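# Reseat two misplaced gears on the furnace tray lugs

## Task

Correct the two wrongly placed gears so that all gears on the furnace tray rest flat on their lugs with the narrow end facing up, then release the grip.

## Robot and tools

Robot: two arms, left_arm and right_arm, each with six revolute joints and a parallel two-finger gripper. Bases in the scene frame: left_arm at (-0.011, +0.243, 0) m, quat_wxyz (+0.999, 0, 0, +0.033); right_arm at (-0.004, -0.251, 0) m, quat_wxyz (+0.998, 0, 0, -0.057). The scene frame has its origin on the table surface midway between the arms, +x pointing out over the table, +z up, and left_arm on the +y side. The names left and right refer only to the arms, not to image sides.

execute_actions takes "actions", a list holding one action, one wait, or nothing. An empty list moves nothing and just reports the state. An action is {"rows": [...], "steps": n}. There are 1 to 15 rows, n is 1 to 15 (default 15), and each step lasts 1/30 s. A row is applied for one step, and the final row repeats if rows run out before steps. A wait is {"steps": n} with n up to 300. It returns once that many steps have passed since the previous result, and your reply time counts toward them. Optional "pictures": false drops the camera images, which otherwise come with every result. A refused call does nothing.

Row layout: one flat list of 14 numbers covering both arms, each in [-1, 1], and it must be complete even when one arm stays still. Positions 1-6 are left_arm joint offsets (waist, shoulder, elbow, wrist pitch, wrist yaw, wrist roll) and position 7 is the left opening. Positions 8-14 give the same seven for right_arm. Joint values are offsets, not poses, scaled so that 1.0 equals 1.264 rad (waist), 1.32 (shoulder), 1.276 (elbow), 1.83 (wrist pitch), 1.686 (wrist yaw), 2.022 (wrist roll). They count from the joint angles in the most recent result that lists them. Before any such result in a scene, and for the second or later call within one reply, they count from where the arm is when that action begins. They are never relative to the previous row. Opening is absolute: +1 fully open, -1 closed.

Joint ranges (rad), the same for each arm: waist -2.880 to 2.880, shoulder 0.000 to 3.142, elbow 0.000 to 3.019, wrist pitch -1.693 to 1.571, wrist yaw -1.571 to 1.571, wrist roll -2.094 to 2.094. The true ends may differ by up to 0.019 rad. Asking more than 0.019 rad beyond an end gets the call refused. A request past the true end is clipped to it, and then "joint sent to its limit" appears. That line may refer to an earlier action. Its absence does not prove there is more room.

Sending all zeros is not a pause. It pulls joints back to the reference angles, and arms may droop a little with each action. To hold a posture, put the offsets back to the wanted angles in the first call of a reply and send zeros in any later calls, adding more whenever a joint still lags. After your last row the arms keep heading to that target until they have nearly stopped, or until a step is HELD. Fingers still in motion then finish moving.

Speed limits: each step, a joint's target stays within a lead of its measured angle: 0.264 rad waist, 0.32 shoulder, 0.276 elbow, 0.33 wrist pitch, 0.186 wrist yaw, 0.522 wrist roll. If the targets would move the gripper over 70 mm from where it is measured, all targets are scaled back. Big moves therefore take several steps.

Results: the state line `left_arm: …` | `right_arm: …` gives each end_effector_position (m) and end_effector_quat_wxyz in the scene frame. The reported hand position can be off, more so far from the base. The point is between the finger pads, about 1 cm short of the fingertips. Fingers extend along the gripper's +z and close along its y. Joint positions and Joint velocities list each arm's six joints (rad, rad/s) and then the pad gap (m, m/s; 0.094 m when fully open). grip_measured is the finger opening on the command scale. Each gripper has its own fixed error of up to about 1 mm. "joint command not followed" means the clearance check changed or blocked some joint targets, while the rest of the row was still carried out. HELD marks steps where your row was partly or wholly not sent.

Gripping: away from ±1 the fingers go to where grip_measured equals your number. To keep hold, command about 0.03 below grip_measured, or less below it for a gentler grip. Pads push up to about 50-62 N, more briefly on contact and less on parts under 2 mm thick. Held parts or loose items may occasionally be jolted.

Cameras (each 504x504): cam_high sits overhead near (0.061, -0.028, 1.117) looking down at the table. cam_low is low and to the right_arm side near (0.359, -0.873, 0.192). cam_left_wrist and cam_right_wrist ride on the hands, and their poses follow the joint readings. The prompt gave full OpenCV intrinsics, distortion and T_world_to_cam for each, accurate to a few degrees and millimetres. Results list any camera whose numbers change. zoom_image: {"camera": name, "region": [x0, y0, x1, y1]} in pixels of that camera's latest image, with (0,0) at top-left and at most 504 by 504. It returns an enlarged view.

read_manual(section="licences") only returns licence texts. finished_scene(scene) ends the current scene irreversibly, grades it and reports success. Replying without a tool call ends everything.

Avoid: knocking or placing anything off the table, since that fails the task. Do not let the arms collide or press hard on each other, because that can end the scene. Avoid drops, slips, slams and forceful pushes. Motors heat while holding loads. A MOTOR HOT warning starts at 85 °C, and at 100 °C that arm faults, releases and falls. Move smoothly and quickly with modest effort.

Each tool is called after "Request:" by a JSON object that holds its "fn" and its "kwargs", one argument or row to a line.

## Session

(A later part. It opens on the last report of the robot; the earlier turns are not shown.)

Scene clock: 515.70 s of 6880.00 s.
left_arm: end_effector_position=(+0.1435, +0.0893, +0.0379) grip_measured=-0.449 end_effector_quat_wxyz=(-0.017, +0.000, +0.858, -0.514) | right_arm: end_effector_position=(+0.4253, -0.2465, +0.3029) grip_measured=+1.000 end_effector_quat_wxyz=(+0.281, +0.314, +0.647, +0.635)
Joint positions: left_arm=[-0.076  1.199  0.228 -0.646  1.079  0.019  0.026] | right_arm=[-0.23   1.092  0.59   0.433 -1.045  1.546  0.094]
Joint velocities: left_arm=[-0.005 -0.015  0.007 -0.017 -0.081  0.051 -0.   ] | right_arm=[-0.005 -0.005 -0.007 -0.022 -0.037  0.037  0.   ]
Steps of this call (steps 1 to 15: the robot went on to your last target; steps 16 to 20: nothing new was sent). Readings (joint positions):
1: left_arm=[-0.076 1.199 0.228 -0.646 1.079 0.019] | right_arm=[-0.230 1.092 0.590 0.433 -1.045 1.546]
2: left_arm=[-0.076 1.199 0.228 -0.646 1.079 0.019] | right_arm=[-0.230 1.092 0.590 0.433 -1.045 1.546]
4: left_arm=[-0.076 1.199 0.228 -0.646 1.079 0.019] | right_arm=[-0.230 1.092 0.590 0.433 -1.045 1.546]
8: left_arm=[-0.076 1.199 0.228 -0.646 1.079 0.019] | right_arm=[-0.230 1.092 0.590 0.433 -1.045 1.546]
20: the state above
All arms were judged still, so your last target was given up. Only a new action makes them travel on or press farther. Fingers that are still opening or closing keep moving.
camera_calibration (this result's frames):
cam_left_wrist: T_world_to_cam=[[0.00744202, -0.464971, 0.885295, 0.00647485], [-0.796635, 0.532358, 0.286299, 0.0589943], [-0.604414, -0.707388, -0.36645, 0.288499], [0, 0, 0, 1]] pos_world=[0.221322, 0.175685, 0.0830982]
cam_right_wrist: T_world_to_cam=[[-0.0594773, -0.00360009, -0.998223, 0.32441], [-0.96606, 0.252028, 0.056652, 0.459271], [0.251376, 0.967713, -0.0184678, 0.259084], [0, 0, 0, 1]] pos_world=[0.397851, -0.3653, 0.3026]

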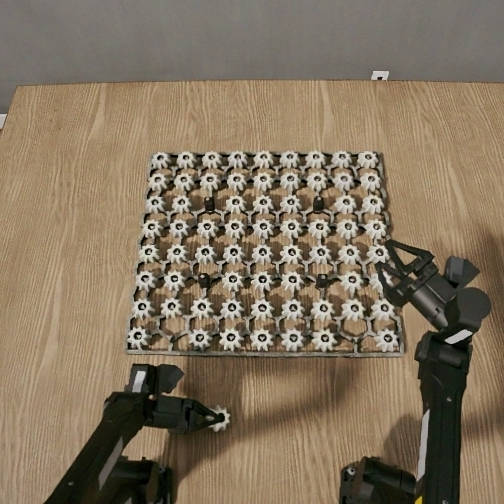

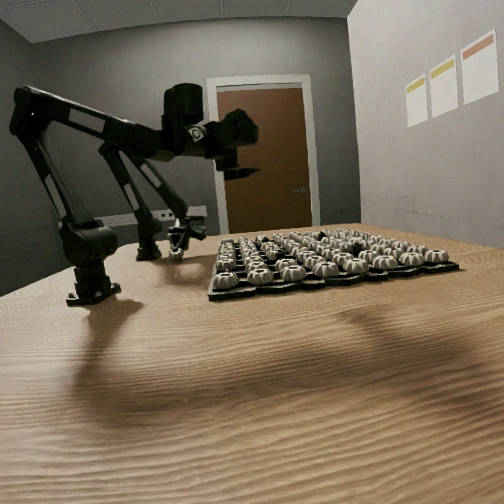

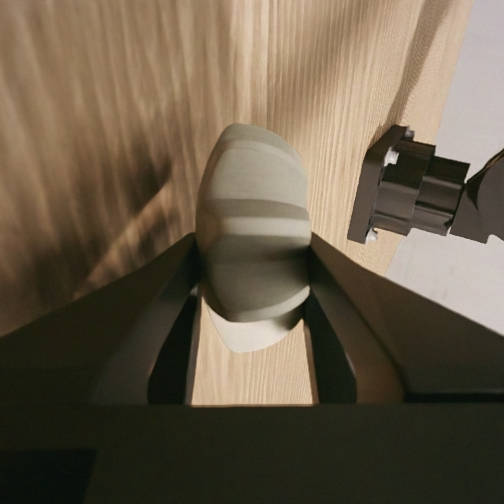

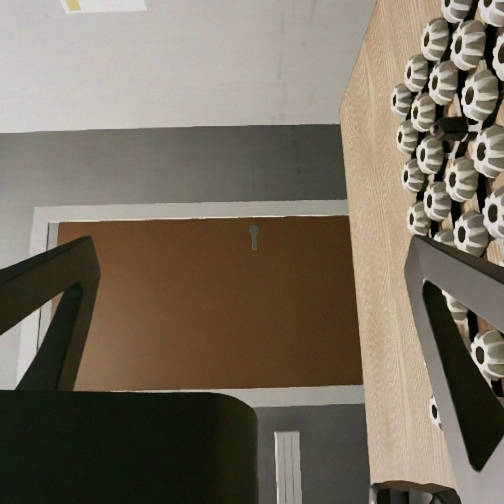

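Request:
{"fn": "execute_actions", "kwargs": {
  "actions": [
    {"rows":[[0,0.01,0,0,0,0,-0.35,0,0,0.02,0,0,0,1],[0,0.01,0,0,0,0,-0.35,0,0,0.02,0,0,0,1],[0,0.01,0,0,0,0,-0.25,0,0,0.02,0,0,0,1],[0,0.01,0,0,0,0,-0.25,0,0,0.02,0,0,0,1],[0,0.01,0,0,0,0,-0.25,0,0,0.02,0,0,0,1],[0.04,0.01,0,0,0,0,-0.25,0,0,0.02,0,0,0,1],[0.08,0.0,0,0,0,0,-0.25,0,0,0.02,0,0,0,1],[0.12,0,0,0,0,0,-0.25,0,0,0.02,0,0,0,1],[0.17,-0.01,0,0,0,0,-0.25,0,0,0.02,0,0,0,1],[0.22,-0.02,0,0,0,0,-0.25,0,0,0.02,0,0,0,1]],"steps":15}
  ]
}}

Request:
{"fn": "execute_actions", "kwargs": {
  "actions": [
    {"steps":15}
  ]
}}

Scene clock: 522.43 s of 6880.00 s.
left_arm: end_effector_position=(+0.1805, +0.1394, +0.0390) grip_measured=-0.253 end_effector_quat_wxyz=(+0.062, -0.119, +0.850, -0.509) | right_arm: end_effector_position=(+0.4253, -0.2465, +0.3029) grip_measured=+1.000 end_effector_quat_wxyz=(+0.281, +0.314, +0.647, +0.635)
Joint positions: left_arm=[ 0.21   1.181  0.224 -0.646  1.076  0.019  0.035] | right_arm=[-0.23   1.092  0.59   0.433 -1.045  1.546  0.094]
Joint velocities: left_arm=[-0.034 -0.054 -0.007 -0.017 -0.007  0.007 -0.001] | right_arm=[-0.005  0.005 -0.007 -0.002 -0.051 -0.007  0.   ]
Steps of this call (steps 1 to 90: nothing new was sent; then 3.23 s passed at rest; steps 91 to 105: all 15 steps of this action). Readings (joint positions):
91: left_arm=[-0.076 1.199 0.227 -0.646 1.078 0.019] | right_arm=[-0.230 1.092 0.590 0.433 -1.045 1.546]
92: left_arm=[-0.076 1.201 0.227 -0.646 1.076 0.019] | right_arm=[-0.230 1.092 0.590 0.433 -1.045 1.546]
94: left_arm=[-0.076 1.203 0.227 -0.646 1.073 0.019] | right_arm=[-0.230 1.092 0.590 0.433 -1.045 1.546]
98: left_arm=[-0.022 1.205 0.225 -0.646 1.075 0.019] | right_arm=[-0.230 1.092 0.590 0.433 -1.045 1.546]
105: the state above
camera_calibration (this result's frames):
cam_left_wrist: T_world_to_cam=[[0.127531, -0.449851, 0.883951, 0.0047916], [-0.918053, 0.283769, 0.276864, 0.11838], [-0.375385, -0.846823, -0.376797, 0.325211], [0, 0, 0, 1]] pos_world=[0.230147, 0.243959, 0.0855278]
cam_right_wrist: T_world_to_cam=[[-0.0594773, -0.00360009, -0.998223, 0.32441], [-0.96606, 0.252028, 0.056652, 0.459271], [0.251376, 0.967713, -0.0184678, 0.259084], [0, 0, 0, 1]] pos_world=[0.397851, -0.3653, 0.3026]

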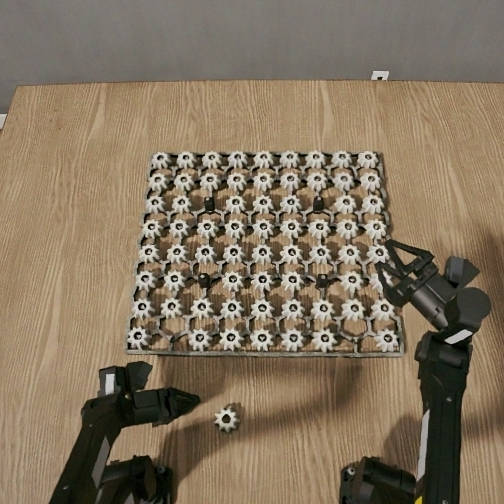

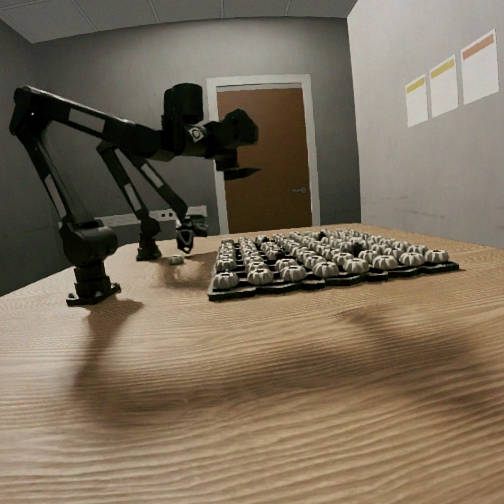

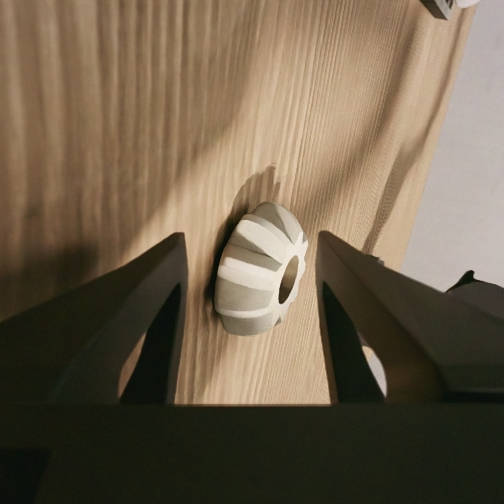

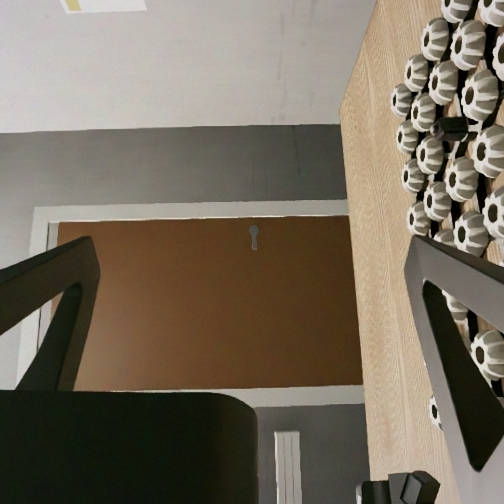

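Scene clock: 522.93 s of 6880.00 s.
left_arm: end_effector_position=(+0.1804, +0.1393, +0.0390) grip_measured=-0.253 end_effector_quat_wxyz=(+0.062, -0.118, +0.850, -0.509) | right_arm: end_effector_position=(+0.4253, -0.2465, +0.3029) grip_measured=+1.000 end_effector_quat_wxyz=(+0.281, +0.314, +0.647, +0.635)
Joint positions: left_arm=[ 0.21   1.181  0.224 -0.646  1.076  0.019  0.035] | right_arm=[-0.23   1.092  0.59   0.433 -1.045  1.546  0.094]
Joint velocities: left_arm=[-0.005 -0.015  0.007  0.002  0.037 -0.081  0.   ] | right_arm=[-0.015 -0.015  0.002 -0.007 -0.022 -0.007  0.   ]
Steps of this call (steps 1 to 15: the robot went on to your last target). Readings (joint positions):
1: left_arm=[0.210 1.181 0.224 -0.646 1.076 0.019] | right_arm=[-0.230 1.092 0.590 0.433 -1.045 1.546]
2: left_arm=[0.210 1.181 0.224 -0.646 1.076 0.019] | right_arm=[-0.230 1.092 0.590 0.433 -1.045 1.546]
4: left_arm=[0.210 1.181 0.224 -0.646 1.076 0.019] | right_arm=[-0.230 1.092 0.590 0.433 -1.045 1.546]
8: left_arm=[0.210 1.181 0.224 -0.646 1.076 0.019] | right_arm=[-0.230 1.092 0.590 0.433 -1.045 1.546]
15: the state above
All arms were judged still, so your last target was given up. Only a new action makes them travel on or press farther. Fingers that are still opening or closing keep moving.
camera_calibration (this result's frames):
cam_left_wrist: T_world_to_cam=[[0.126864, -0.45004, 0.883951, 0.00483766], [-0.917938, 0.28444, 0.276557, 0.118261], [-0.375893, -0.846497, -0.377023, 0.325152], [0, 0, 0, 1]] pos_world=[0.230165, 0.24378, 0.085608]
cam_right_wrist: T_world_to_cam=[[-0.0594773, -0.00360009, -0.998223, 0.32441], [-0.96606, 0.252028, 0.056652, 0.459271], [0.251376, 0.967713, -0.0184678, 0.259084], [0, 0, 0, 1]] pos_world=[0.397851, -0.3653, 0.3026]

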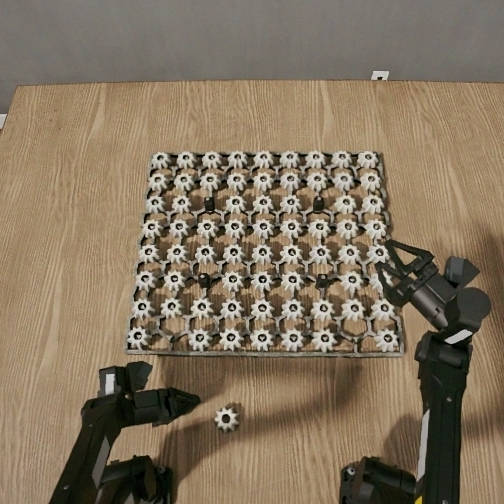

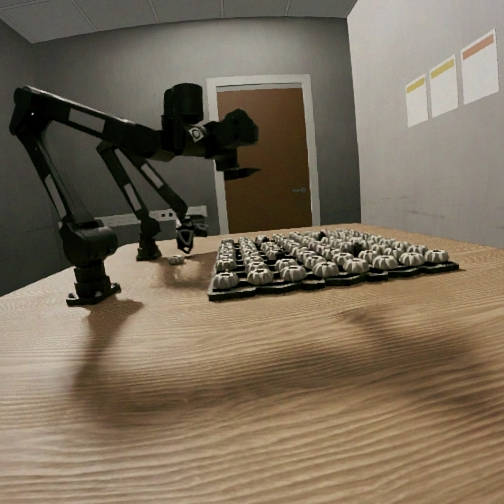

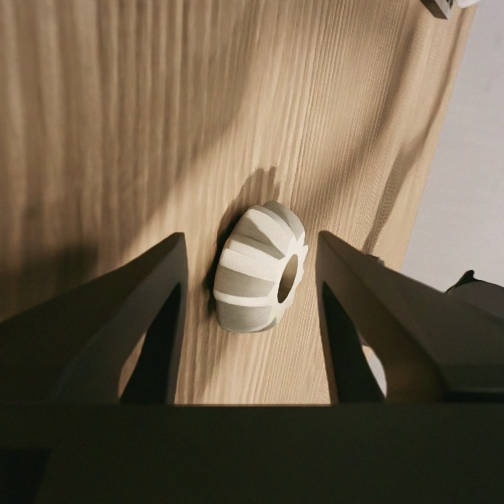

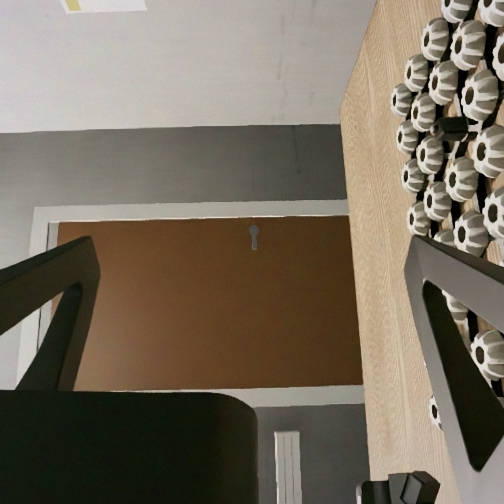

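Request:
{"fn": "execute_actions", "kwargs": {
  "actions": [
    {"rows":[[0,-0.08,0.15,-0.1,-0.2,0,0.5,0,0,0.02,0,0,0,1],[0,-0.08,0.15,-0.1,-0.2,0,0.5,0,0,0.02,0,0,0,1],[0,-0.08,0.3,-0.2,-0.45,0,0.5,0,0,0.02,0,0,0,1],[0,-0.08,0.3,-0.2,-0.45,0,0.5,0,0,0.02,0,0,0,1],[0,-0.08,0.34,-0.226,-0.638,0,0.5,0,0,0.02,0,0,0,1]],"steps":15}
  ]
}}

Request:
{"fn": "execute_actions", "kwargs": {
  "actions": [
    {"rows":[[-0.2,0,0,0,0,0,0.5,0,0,0,0,0,0,1],[-0.4,0,0,0,0,0,0.5,0,0,0,0,0,0,1],[-0.6,0,0,0,0,0,0.5,0,0,0,0,0,0,1],[-0.75,0.02,0,0,0,0,0.5,0,0,0,0,0,0,1],[-0.897,0.04,0,0,0,0,0.5,0,0,0,0,0,0,1]],"steps":15}
  ]
}}

Request:
{"fn": "execute_actions", "kwargs": {
  "actions": [
    {"steps":30}
  ]
}}

Scene clock: 532.67 s of 6880.00 s.
left_arm: end_effector_position=(+0.2523, +0.3149, +0.0915) grip_measured=+0.497 end_effector_quat_wxyz=(+0.048, -0.127, +0.991, +0.002) | right_arm: end_effector_position=(+0.4253, -0.2465, +0.3029) grip_measured=+1.000 end_effector_quat_wxyz=(+0.281, +0.314, +0.647, +0.635)
Joint positions: left_arm=[ 0.209  1.079  0.646 -1.043  0.011  0.02   0.07 ] | right_arm=[-0.23   1.092  0.59   0.433 -1.045  1.546  0.094]
Joint velocities: left_arm=[ 0.015 -0.015 -0.027 -0.188 -0.286 -0.007  0.   ] | right_arm=[-0.005 -0.005 -0.007 -0.002  0.037 -0.037  0.   ]
Steps of this call (steps 1 to 90: nothing new was sent; then 6.23 s passed at rest; steps 91 to 105: all 15 steps of this action). Readings (joint positions):
91: left_arm=[0.209 1.174 0.238 -0.678 1.000 0.020] | right_arm=[-0.230 1.092 0.590 0.433 -1.045 1.546]
92: left_arm=[0.209 1.158 0.261 -0.735 0.924 0.020] | right_arm=[-0.230 1.092 0.590 0.433 -1.045 1.546]
94: left_arm=[0.208 1.119 0.339 -0.845 0.806 0.020] | right_arm=[-0.230 1.092 0.590 0.433 -1.045 1.546]
98: left_arm=[0.208 1.095 0.520 -0.986 0.524 0.020] | right_arm=[-0.230 1.092 0.590 0.433 -1.045 1.546]
105: the state above
camera_calibration (this result's frames):
cam_left_wrist: T_world_to_cam=[[0.242376, -0.970056, 0.0156753, 0.242395], [-0.842004, -0.2023, 0.500105, 0.233397], [-0.481958, -0.134412, -0.865823, 0.367879], [0, 0, 0, 1]] pos_world=[0.315073, 0.3318, 0.197996]
cam_right_wrist: T_world_to_cam=[[-0.0594773, -0.00360009, -0.998223, 0.32441], [-0.96606, 0.252028, 0.056652, 0.459271], [0.251376, 0.967713, -0.0184678, 0.259084], [0, 0, 0, 1]] pos_world=[0.397851, -0.3653, 0.3026]

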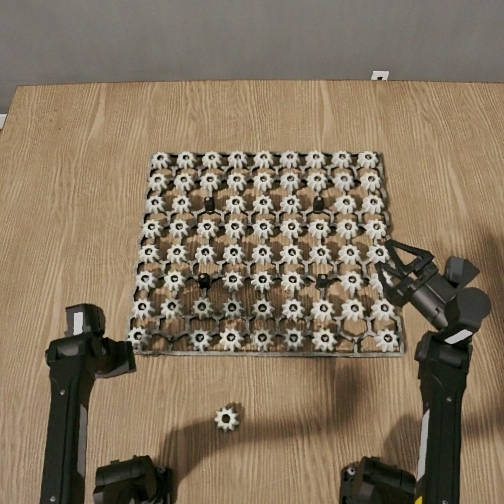

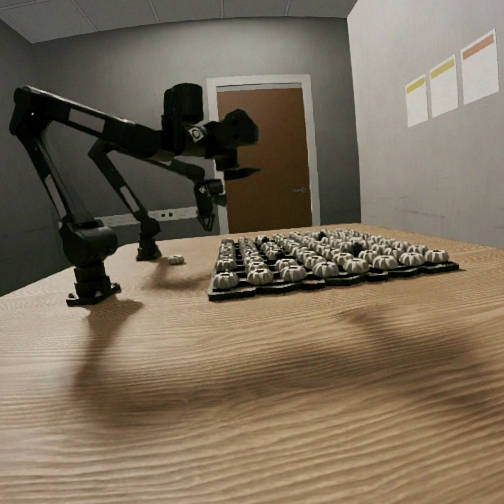

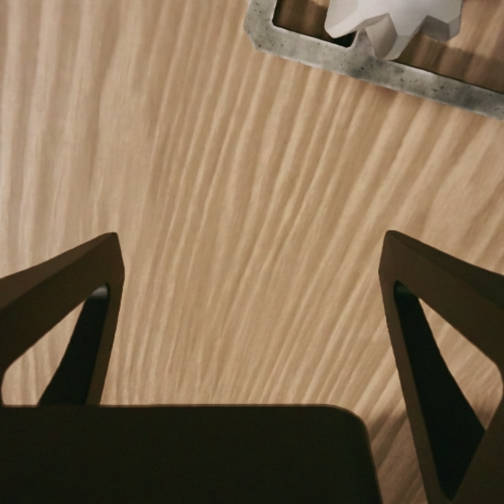

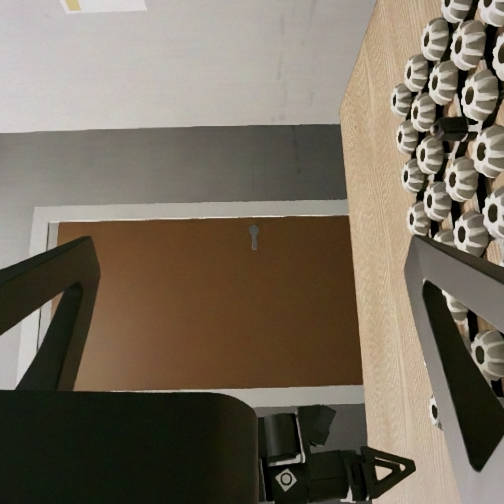

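Scene clock: 533.17 s of 6880.00 s.
left_arm: end_effector_position=(+0.1552, +0.0309, +0.0765) grip_measured=+0.498 end_effector_quat_wxyz=(+0.012, +0.440, +0.898, -0.015) | right_arm: end_effector_position=(+0.4253, -0.2465, +0.3029) grip_measured=+1.000 end_effector_quat_wxyz=(+0.281, +0.314, +0.647, +0.635)
Joint positions: left_arm=[-0.96   1.137  0.645 -1.044  0.017  0.018  0.07 ] | right_arm=[-0.23   1.092  0.59   0.433 -1.045  1.546  0.094]
Joint velocities: left_arm=[-0.396 -0.015 -0.022 -0.002  0.051 -0.051 -0.001] | right_arm=[-0.005 -0.005  0.007  0.017 -0.037 -0.037  0.   ]
Steps of this call (steps 1 to 15: all 15 steps of this action). Readings (joint positions):
1: left_arm=[0.189 1.079 0.645 -1.046 0.001 0.019] | right_arm=[-0.230 1.092 0.590 0.433 -1.045 1.546]
2: left_arm=[0.131 1.079 0.645 -1.046 -0.002 0.018] | right_arm=[-0.230 1.092 0.590 0.433 -1.045 1.546]
4: left_arm=[-0.042 1.080 0.645 -1.046 0.003 0.018] | right_arm=[-0.230 1.092 0.590 0.433 -1.045 1.546]
8: left_arm=[-0.425 1.118 0.645 -1.044 0.009 0.018] | right_arm=[-0.230 1.092 0.590 0.433 -1.045 1.546]
15: the state above
camera_calibration (this result's frames):
cam_left_wrist: T_world_to_cam=[[-0.796854, -0.603708, 0.0236671, 0.140052], [-0.493301, 0.672742, 0.551427, 0.0166691], [-0.348823, 0.427732, -0.833887, 0.229486], [0, 0, 0, 1]] pos_world=[0.199874, -0.0248223, 0.178859]
cam_right_wrist: T_world_to_cam=[[-0.0594773, -0.00360009, -0.998223, 0.32441], [-0.96606, 0.252028, 0.056652, 0.459271], [0.251376, 0.967713, -0.0184678, 0.259084], [0, 0, 0, 1]] pos_world=[0.397851, -0.3653, 0.3026]

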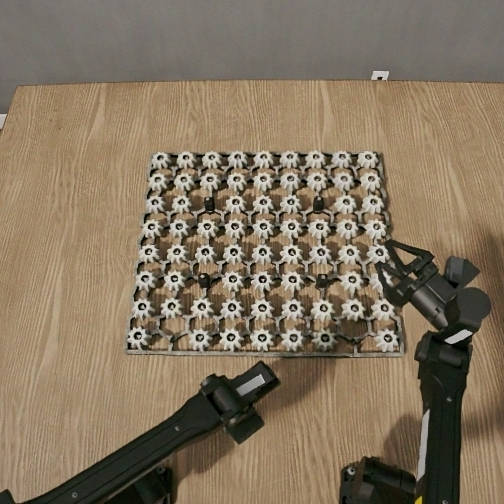

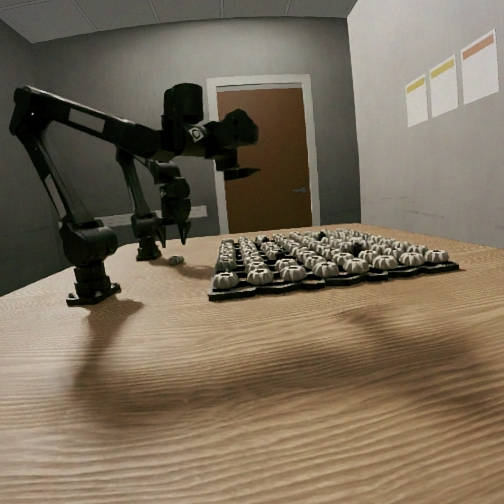

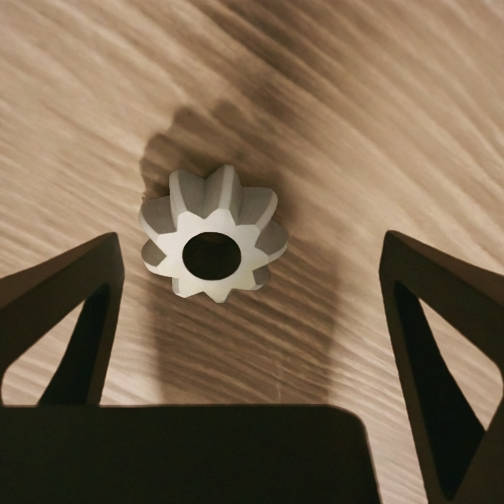

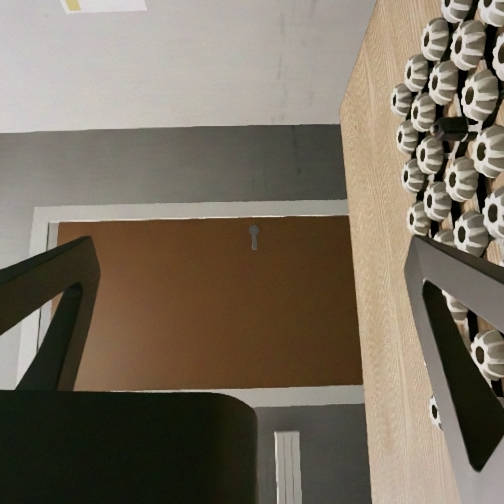

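Scene clock: 534.17 s of 6880.00 s.
left_arm: end_effector_position=(+0.1623, +0.0368, +0.0764) grip_measured=+0.498 end_effector_quat_wxyz=(+0.013, +0.426, +0.905, -0.013) | right_arm: end_effector_position=(+0.4253, -0.2465, +0.3029) grip_measured=+1.000 end_effector_quat_wxyz=(+0.281, +0.314, +0.647, +0.635)
Joint positions: left_arm=[-0.928  1.137  0.644 -1.044  0.014  0.018  0.07 ] | right_arm=[-0.23   1.092  0.59   0.433 -1.045  1.546  0.094]
Joint velocities: left_arm=[-0.005 -0.015  0.002  0.002 -0.022 -0.037  0.   ] | right_arm=[-0.005 -0.015  0.017 -0.012 -0.037 -0.022  0.   ]
Steps of this call (steps 1 to 30: the robot went on to your last target). Readings (joint positions):
1: left_arm=[-0.965 1.137 0.645 -1.044 0.017 0.018] | right_arm=[-0.230 1.092 0.590 0.433 -1.045 1.546]
2: left_arm=[-0.959 1.137 0.644 -1.044 0.017 0.018] | right_arm=[-0.230 1.092 0.590 0.433 -1.045 1.546]
4: left_arm=[-0.941 1.137 0.644 -1.044 0.015 0.018] | right_arm=[-0.230 1.092 0.590 0.433 -1.045 1.546]
8: left_arm=[-0.928 1.137 0.644 -1.044 0.014 0.018] | right_arm=[-0.230 1.092 0.590 0.433 -1.045 1.546]
30: the state above
All arms were judged still, so your last target was given up. Only a new action makes them travel on or press farther. Fingers that are still opening or closing keep moving.
camera_calibration (this result's frames):
cam_left_wrist: T_world_to_cam=[[-0.776844, -0.629356, 0.0206303, 0.147221], [-0.516059, 0.655086, 0.551856, 0.0205359], [-0.360828, 0.41806, -0.833684, 0.231577], [0, 0, 0, 1]] pos_world=[0.208525, -0.0176111, 0.178692]
cam_right_wrist: T_world_to_cam=[[-0.0594773, -0.00360009, -0.998223, 0.32441], [-0.96606, 0.252028, 0.056652, 0.459271], [0.251376, 0.967713, -0.0184678, 0.259084], [0, 0, 0, 1]] pos_world=[0.397851, -0.3653, 0.3026]

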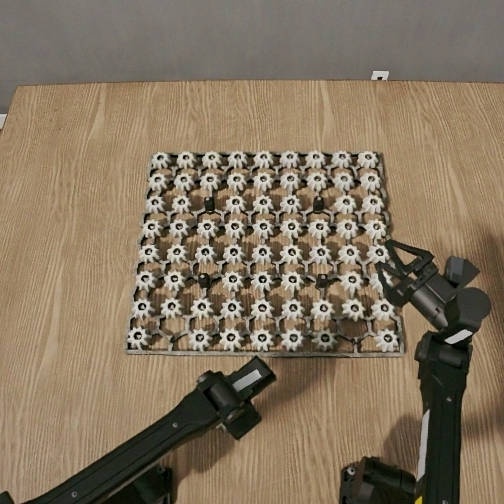

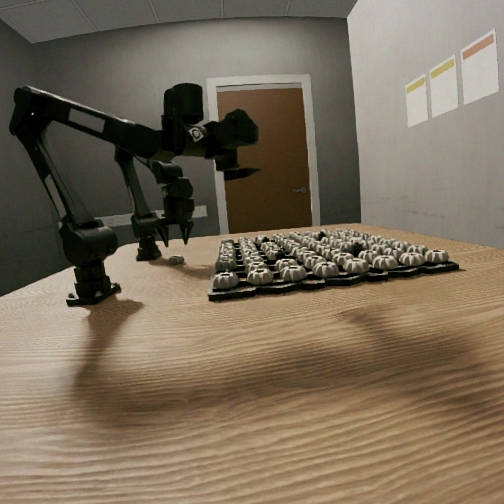

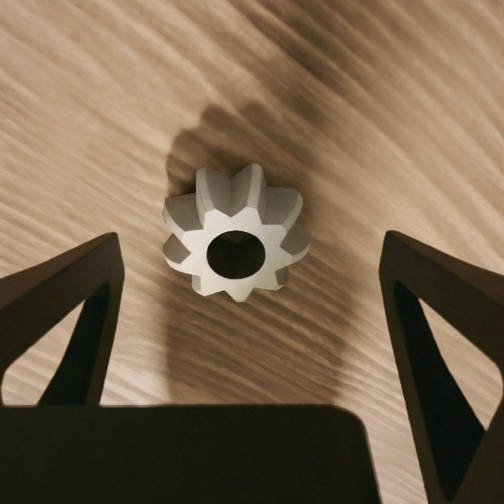

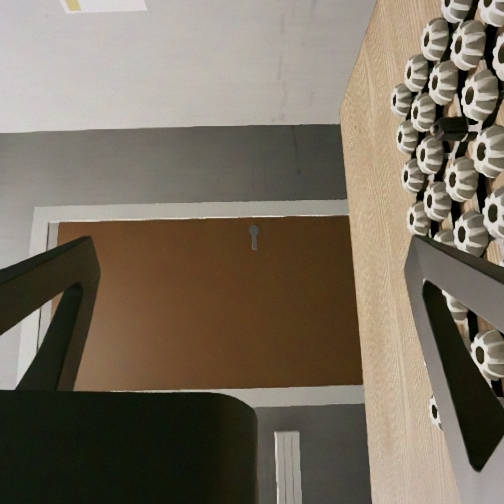

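Request:
{"fn": "execute_actions", "kwargs": {
  "actions": [
    {"rows":[[0.02,0,-0.04,0.03,0,0,0.5,0,0,0.02,0,0,0,1],[0.02,0,-0.08,0.06,0,0,0.5,0,0,0.02,0,0,0,1],[0.02,0.01,-0.108,0.085,0,0,0.5,0,0,0.02,0,0,0,1],[0.02,0.02,-0.108,0.085,0,0,0.5,0,0,0.02,0,0,0,1],[0.02,0.03,-0.108,0.085,0,0,0.5,0,0,0.02,0,0,0,1]],"steps":15}
  ]
}}

Scene clock: 541.60 s of 6880.00 s.
left_arm: end_effector_position=(+0.1381, +0.0720, +0.0155) grip_measured=+0.498 end_effector_quat_wxyz=(-0.015, +0.416, +0.909, -0.001) | right_arm: end_effector_position=(+0.4253, -0.2465, +0.3029) grip_measured=+1.000 end_effector_quat_wxyz=(+0.281, +0.314, +0.647, +0.635)
Joint positions: left_arm=[-0.907  1.18   0.483 -0.9    0.014  0.018  0.07 ] | right_arm=[-0.23   1.092  0.59   0.433 -1.045  1.546  0.094]
Joint velocities: left_arm=[ 0.005 -0.005 -0.002  0.017 -0.022  0.051 -0.001] | right_arm=[-0.005  0.005 -0.017  0.007 -0.022 -0.037  0.   ]
Steps of this call (steps 1 to 90: nothing new was sent; then 3.93 s passed at rest; steps 91 to 105: all 15 steps of this action). Readings (joint positions):
91: left_arm=[-0.926 1.137 0.639 -1.036 0.014 0.018] | right_arm=[-0.230 1.092 0.590 0.433 -1.045 1.546]
92: left_arm=[-0.922 1.136 0.623 -1.008 0.014 0.018] | right_arm=[-0.230 1.092 0.590 0.433 -1.045 1.546]
94: left_arm=[-0.913 1.137 0.564 -0.936 0.014 0.018] | right_arm=[-0.230 1.092 0.590 0.433 -1.045 1.546]
98: left_arm=[-0.907 1.172 0.487 -0.912 0.014 0.018] | right_arm=[-0.230 1.092 0.590 0.433 -1.045 1.546]
105: the state above
camera_calibration (this result's frames):
cam_left_wrist: T_world_to_cam=[[-0.763092, -0.645904, 0.0223528, 0.15109], [-0.505863, 0.618454, 0.601347, 0.0190797], [-0.402236, 0.447575, -0.798675, 0.16049], [0, 0, 0, 1]] pos_world=[0.189502, 0.0139582, 0.113329]
cam_right_wrist: T_world_to_cam=[[-0.0594773, -0.00360009, -0.998223, 0.32441], [-0.96606, 0.252028, 0.056652, 0.459271], [0.251376, 0.967713, -0.0184678, 0.259084], [0, 0, 0, 1]] pos_world=[0.397851, -0.3653, 0.3026]

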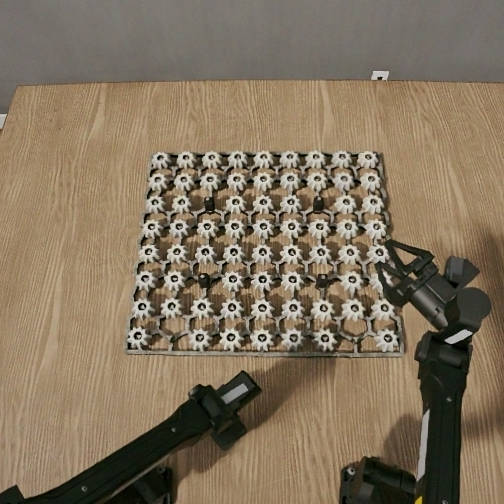

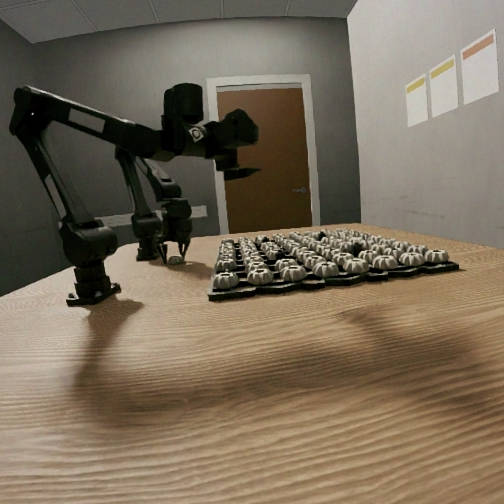

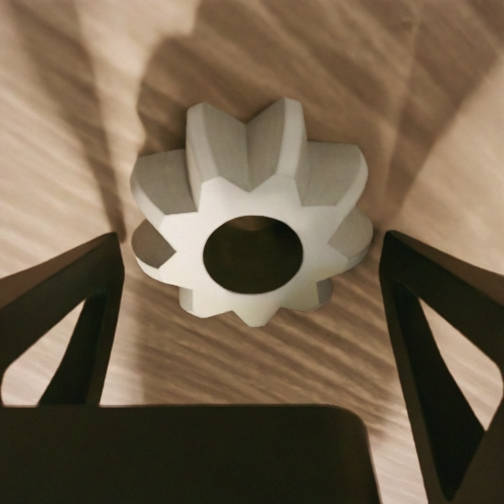

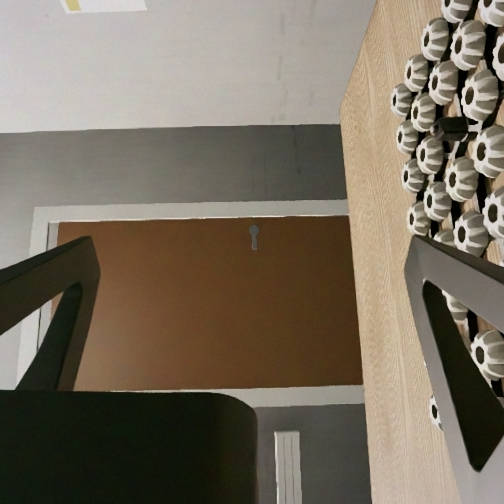

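Request:
{"fn": "execute_actions", "kwargs": {
  "actions": [
    {"rows":[[0,0,0,0.03,0,0,0.5,0,0,0.02,0,0,0,1],[0,0,0,0.03,0,0,0.5,0,0,0.02,0,0,0,1],[0,0,0,0.03,0,0,0.5,0,0,0.02,0,0,0,1],[0,0,0,0.03,0,0,0.5,0,0,0.02,0,0,0,1],[0,0,0,0.03,0,0,0.5,0,0,0.02,0,0,0,1],[0,0,0,0.03,0,0,0.4,0,0,0.02,0,0,0,1],[0,0,0,0.03,0,0,0.35,0,0,0.02,0,0,0,1],[0,0,0,0.03,0,0,0.3,0,0,0.02,0,0,0,1],[0,0,0,0.03,0,0,0.25,0,0,0.02,0,0,0,1],[0,0,0,0.03,0,0,0.2,0,0,0.02,0,0,0,1],[0,0,0,0.03,0,0,0.16,0,0,0.02,0,0,0,1]],"steps":15}
  ]
}}

Request:
{"fn": "execute_actions", "kwargs": {
  "actions": [
    {"steps":10}
  ]
}}

Scene clock: 548.03 s of 6880.00 s.
left_arm: end_effector_position=(+0.1444, +0.0650, +0.0147) grip_measured=+0.208 end_effector_quat_wxyz=(+0.004, +0.416, +0.909, -0.009) | right_arm: end_effector_position=(+0.4253, -0.2465, +0.3029) grip_measured=+1.000 end_effector_quat_wxyz=(+0.281, +0.314, +0.647, +0.635)
Joint positions: left_arm=[-0.907  1.18   0.48  -0.857  0.014  0.018  0.057] | right_arm=[-0.23   1.092  0.59   0.433 -1.045  1.546  0.094]
Joint velocities: left_arm=[-0.015  0.005 -0.017 -0.022 -0.051 -0.022 -0.001] | right_arm=[-0.015 -0.015 -0.002 -0.017  0.022 -0.022  0.   ]
Steps of this call (steps 1 to 15: the robot went on to your last target; steps 16 to 90: nothing new was sent; then 2.93 s passed at rest; steps 91 to 105: all 15 steps of this action). Readings (joint positions):
91: left_arm=[-0.907 1.180 0.482 -0.893 0.014 0.018] | right_arm=[-0.230 1.092 0.590 0.433 -1.045 1.546]
92: left_arm=[-0.907 1.180 0.481 -0.880 0.014 0.018] | right_arm=[-0.230 1.092 0.590 0.433 -1.045 1.546]
94: left_arm=[-0.907 1.180 0.480 -0.864 0.014 0.018] | right_arm=[-0.230 1.092 0.590 0.433 -1.045 1.546]
98: left_arm=[-0.907 1.180 0.480 -0.857 0.014 0.018] | right_arm=[-0.230 1.092 0.590 0.433 -1.045 1.546]
105: the state above
camera_calibration (this result's frames):
cam_left_wrist: T_world_to_cam=[[-0.763684, -0.645241, 0.0212023, 0.151429], [-0.521787, 0.636241, 0.568274, 0.0287082], [-0.380164, 0.422919, -0.822566, 0.164219], [0, 0, 0, 1]] pos_world=[0.193054, 0.00999128, 0.115556]
cam_right_wrist: T_world_to_cam=[[-0.0594773, -0.00360009, -0.998223, 0.32441], [-0.96606, 0.252028, 0.056652, 0.459271], [0.251376, 0.967713, -0.0184678, 0.259084], [0, 0, 0, 1]] pos_world=[0.397851, -0.3653, 0.3026]

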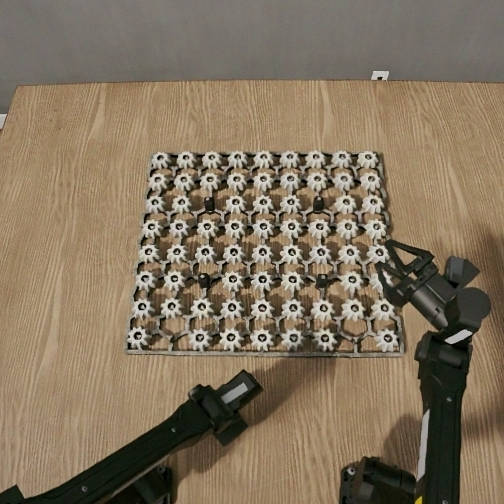

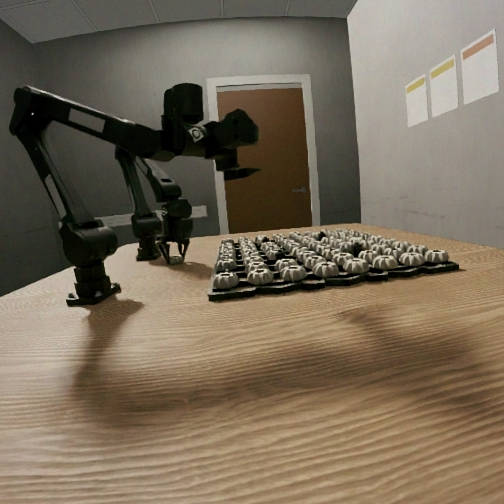

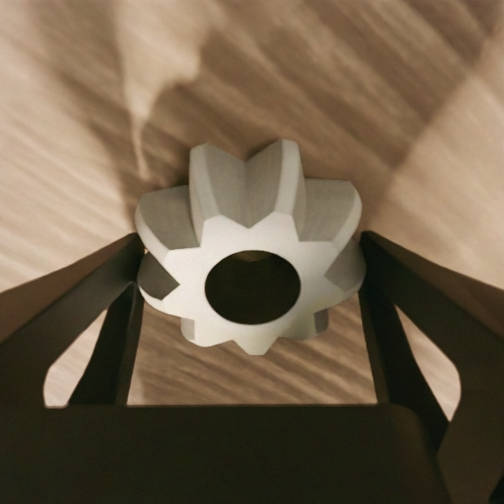

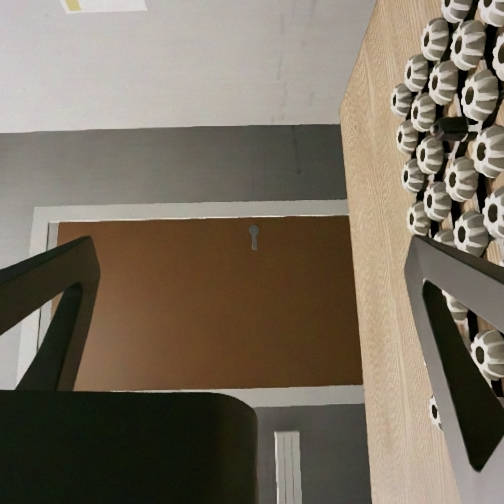

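Scene clock: 548.37 s of 6880.00 s.
left_arm: end_effector_position=(+0.1444, +0.0650, +0.0147) grip_measured=+0.208 end_effector_quat_wxyz=(+0.004, +0.416, +0.909, -0.009) | right_arm: end_effector_position=(+0.4253, -0.2465, +0.3029) grip_measured=+1.000 end_effector_quat_wxyz=(+0.281, +0.314, +0.647, +0.635)
Joint positions: left_arm=[-0.907  1.18   0.48  -0.857  0.014  0.018  0.057] | right_arm=[-0.23   1.092  0.59   0.433 -1.045  1.546  0.094]
Joint velocities: left_arm=[-0.015  0.005 -0.017  0.002 -0.007 -0.081  0.   ] | right_arm=[ 0.005 -0.005  0.012  0.007 -0.081 -0.037  0.   ]
Steps of this call (steps 1 to 10: the robot went on to your last target). Readings (joint positions):
1: left_arm=[-0.907 1.180 0.480 -0.857 0.014 0.018] | right_arm=[-0.230 1.092 0.590 0.433 -1.045 1.546]
2: left_arm=[-0.907 1.180 0.480 -0.857 0.014 0.018] | right_arm=[-0.230 1.092 0.590 0.433 -1.045 1.546]
4: left_arm=[-0.907 1.180 0.480 -0.857 0.014 0.018] | right_arm=[-0.230 1.092 0.590 0.433 -1.045 1.546]
8: left_arm=[-0.907 1.180 0.480 -0.857 0.014 0.018] | right_arm=[-0.230 1.092 0.590 0.433 -1.045 1.546]
10: the state above
camera_calibration (this result's frames):
cam_left_wrist: T_world_to_cam=[[-0.763684, -0.645241, 0.0212023, 0.151429], [-0.521787, 0.636241, 0.568274, 0.0287082], [-0.380164, 0.422919, -0.822566, 0.164219], [0, 0, 0, 1]] pos_world=[0.193054, 0.00999128, 0.115556]
cam_right_wrist: T_world_to_cam=[[-0.0594773, -0.00360009, -0.998223, 0.32441], [-0.96606, 0.252028, 0.056652, 0.459271], [0.251376, 0.967713, -0.0184678, 0.259084], [0, 0, 0, 1]] pos_world=[0.397851, -0.3653, 0.3026]

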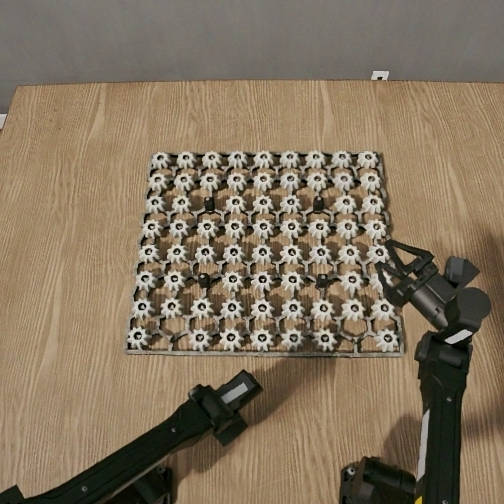

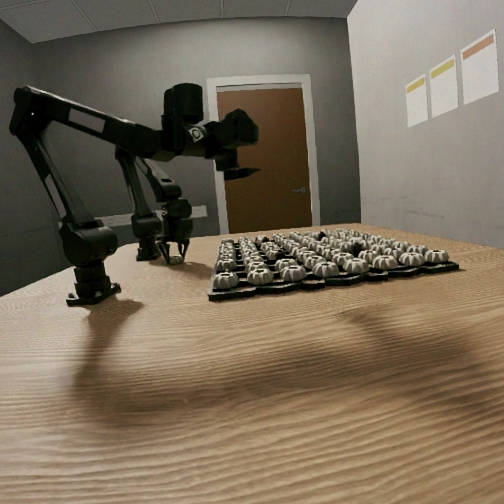

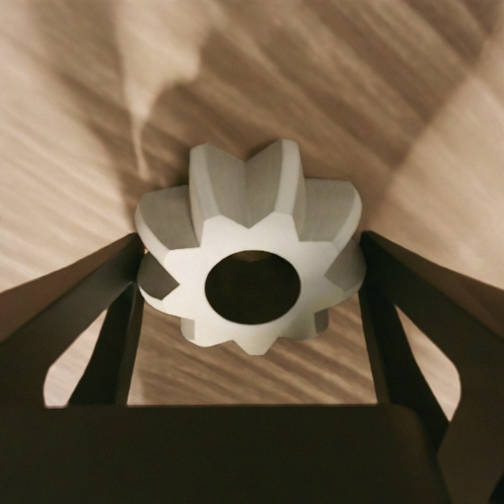

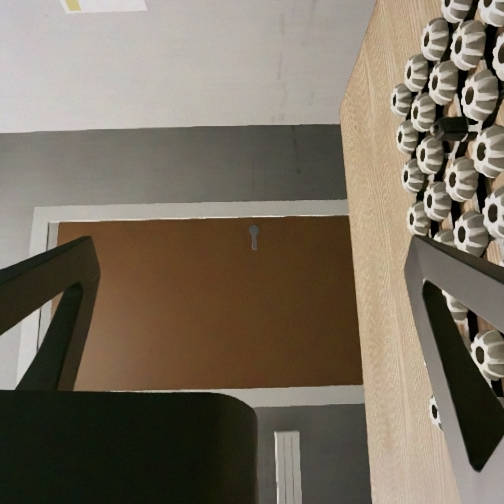

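Request:
{"fn": "execute_actions", "kwargs": {
  "actions": [
    {"rows":[[0,-0.02,0.04,-0.02,0,0,0.17,0,0,0.02,0,0,0,1],[0,-0.03,0.08,-0.04,0,0,0.17,0,0,0.02,0,0,0,1],[0,-0.03,0.12,-0.06,0,0,0.17,0,0,0.02,0,0,0,1],[0,-0.03,0.16,-0.08,0,0,0.17,0,0,0.02,0,0,0,1],[0.05,-0.02,0.2,-0.1,0,0,0.17,0,0,0.02,0,0,0,1],[0.1,0,0.23,-0.1,0,0,0.17,0,0,0.02,0,0,0,1],[0.16,0.02,0.26,-0.1,0,0,0.17,0,0,0.02,0,0,0,1],[0.22,0.04,0.26,-0.1,0,0,0.17,0,0,0.02,0,0,0,1],[0.28,0.06,0.26,-0.1,0,0,0.17,0,0,0.02,0,0,0,1],[0.34,0.08,0.26,-0.1,0,0,0.17,0,0,0.02,0,0,0,1],[0.4,0.09,0.26,-0.1,0,0,0.17,0,0,0.02,0,0,0,1],[0.46,0.1,0.26,-0.1,0,0,0.17,0,0,0.02,0,0,0,1],[0.51,0.11,0.26,-0.1,0,0,0.17,0,0,0.02,0,0,0,1],[0.55,0.12,0.26,-0.1,0,0,0.17,0,0,0.02,0,0,0,1],[0.589,0.125,0.26,-0.1,0,0,0.17,0,0,0.02,0,0,0,1]],"steps":15}
  ]
}}

Request:
{"fn": "execute_actions", "kwargs": {
  "actions": [
    {"steps":40}
  ]
}}

Scene clock: 561.53 s of 6880.00 s.
left_arm: end_effector_position=(+0.2862, +0.1290, +0.0700) grip_measured=+0.208 end_effector_quat_wxyz=(+0.004, +0.185, +0.983, -0.011) | right_arm: end_effector_position=(+0.4253, -0.2465, +0.3029) grip_measured=+1.000 end_effector_quat_wxyz=(+0.281, +0.314, +0.647, +0.635)
Joint positions: left_arm=[-0.42   1.307  0.761 -1.013  0.021  0.018  0.057] | right_arm=[-0.23   1.092  0.59   0.433 -1.045  1.546  0.094]
Joint velocities: left_arm=[ 2.154  0.562  0.32  -0.017  0.037 -0.037 -0.001] | right_arm=[ 0.005 -0.005  0.002  0.007  0.051 -0.022  0.   ]
Steps of this call (steps 1 to 15: the robot went on to your last target; steps 16 to 90: nothing new was sent; then 9.67 s passed at rest; steps 91 to 105: all 15 steps of this action). Readings (joint positions):
91: left_arm=[-0.907 1.180 0.480 -0.861 0.014 0.018] | right_arm=[-0.230 1.092 0.590 0.433 -1.045 1.546]
92: left_arm=[-0.907 1.178 0.485 -0.875 0.014 0.018] | right_arm=[-0.230 1.092 0.590 0.433 -1.045 1.546]
94: left_arm=[-0.907 1.176 0.510 -0.934 0.014 0.018] | right_arm=[-0.230 1.092 0.590 0.433 -1.045 1.546]
98: left_arm=[-0.841 1.182 0.603 -1.000 0.020 0.018] | right_arm=[-0.230 1.092 0.590 0.433 -1.045 1.546]
105: the state above
camera_calibration (this result's frames):
cam_left_wrist: T_world_to_cam=[[-0.372444, -0.927629, 0.028107, 0.22379], [-0.756844, 0.321123, 0.56927, 0.138438], [-0.537097, 0.190749, -0.82167, 0.311332], [0, 0, 0, 1]] pos_world=[0.355341, 0.103752, 0.170714]
cam_right_wrist: T_world_to_cam=[[-0.0594773, -0.00360009, -0.998223, 0.32441], [-0.96606, 0.252028, 0.056652, 0.459271], [0.251376, 0.967713, -0.0184678, 0.259084], [0, 0, 0, 1]] pos_world=[0.397851, -0.3653, 0.3026]

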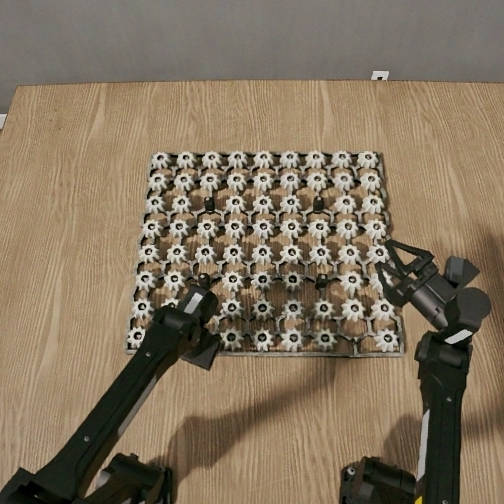

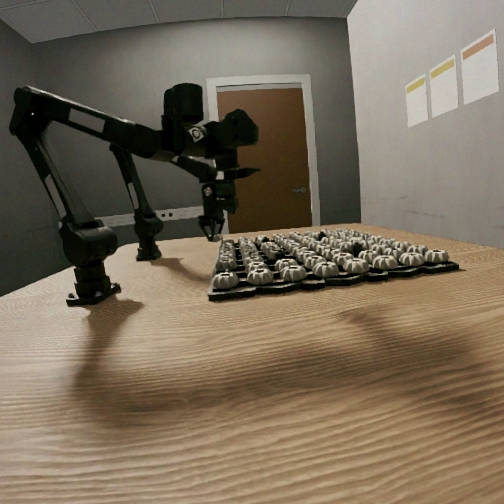

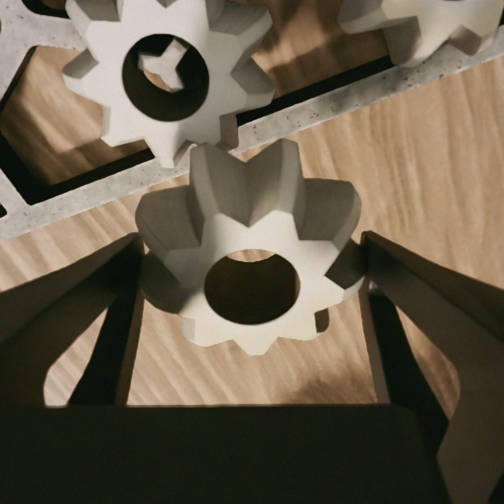

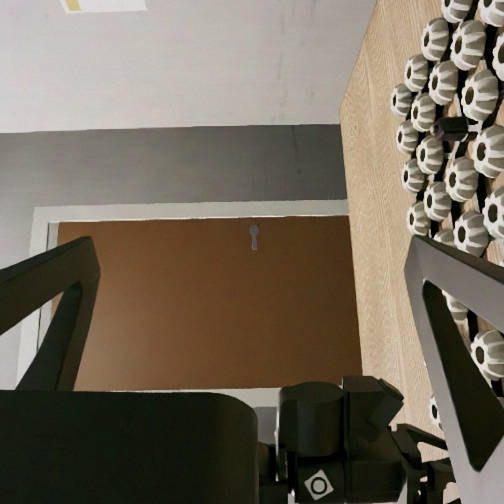

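Scene clock: 562.87 s of 6880.00 s.
left_arm: end_effector_position=(+0.3042, +0.2096, +0.0584) grip_measured=+0.208 end_effector_quat_wxyz=(-0.023, +0.057, +0.998, -0.005) | right_arm: end_effector_position=(+0.4253, -0.2465, +0.3029) grip_measured=+1.000 end_effector_quat_wxyz=(+0.281, +0.314, +0.647, +0.635)
Joint positions: left_arm=[-0.164  1.362  0.776 -1.03   0.012  0.018  0.057] | right_arm=[-0.23   1.092  0.59   0.433 -1.045  1.546  0.094]
Joint velocities: left_arm=[-0.005  0.015  0.017 -0.002  0.007  0.022  0.   ] | right_arm=[-0.005 -0.005  0.002  0.002  0.037 -0.051  0.   ]
Steps of this call (steps 1 to 30: the robot went on to your last target; steps 31 to 40: nothing new was sent). Readings (joint positions):
1: left_arm=[-0.346 1.325 0.770 -1.013 0.020 0.018] | right_arm=[-0.230 1.092 0.590 0.433 -1.045 1.546]
2: left_arm=[-0.274 1.339 0.775 -1.013 0.017 0.018] | right_arm=[-0.230 1.092 0.590 0.433 -1.045 1.546]
4: left_arm=[-0.159 1.357 0.776 -1.015 0.004 0.018] | right_arm=[-0.230 1.092 0.590 0.433 -1.045 1.546]
8: left_arm=[-0.125 1.362 0.776 -1.029 0.004 0.018] | right_arm=[-0.230 1.092 0.590 0.433 -1.045 1.546]
40: the state above
All arms were judged still, so your last target was given up. Only a new action makes them travel on or press farther. Fingers that are still opening or closing keep moving.
camera_calibration (this result's frames):
cam_left_wrist: T_world_to_cam=[[-0.123808, -0.992077, 0.0213335, 0.243865], [-0.780013, 0.110588, 0.615914, 0.181178], [-0.613394, 0.0596148, -0.787524, 0.344784], [0, 0, 0, 1]] pos_world=[0.383002, 0.201343, 0.154733]
cam_right_wrist: T_world_to_cam=[[-0.0594773, -0.00360009, -0.998223, 0.32441], [-0.96606, 0.252028, 0.056652, 0.459271], [0.251376, 0.967713, -0.0184678, 0.259084], [0, 0, 0, 1]] pos_world=[0.397851, -0.3653, 0.3026]

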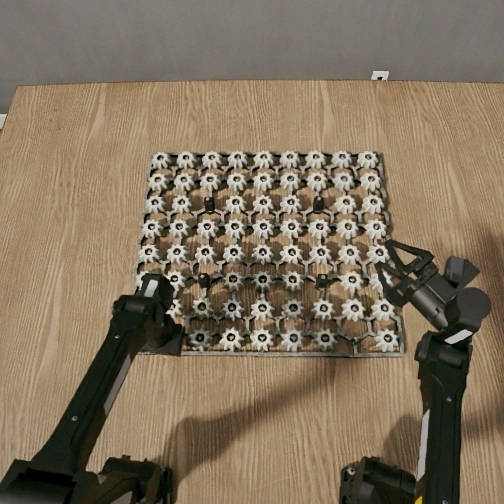

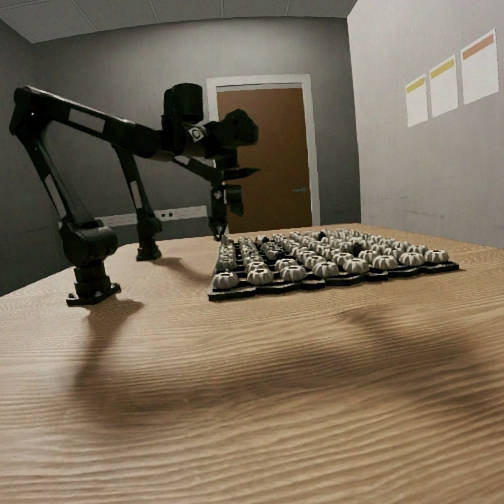

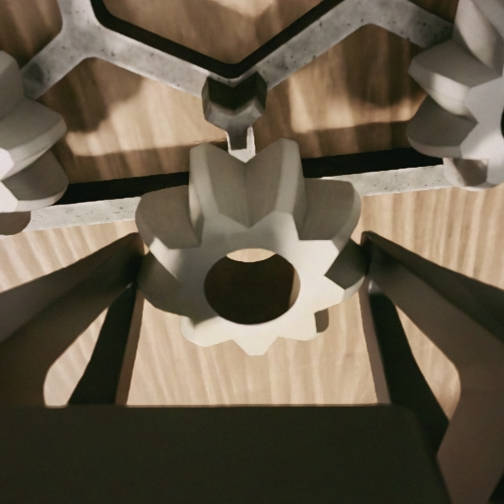

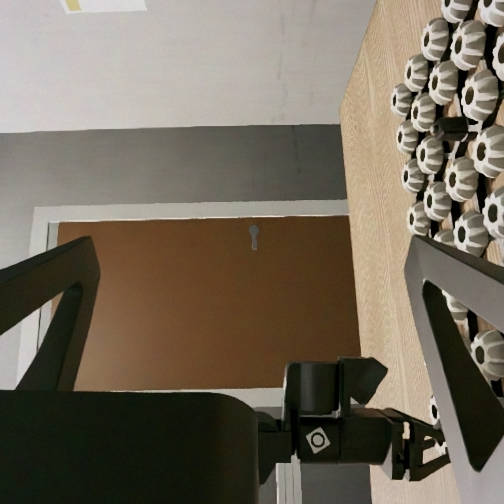

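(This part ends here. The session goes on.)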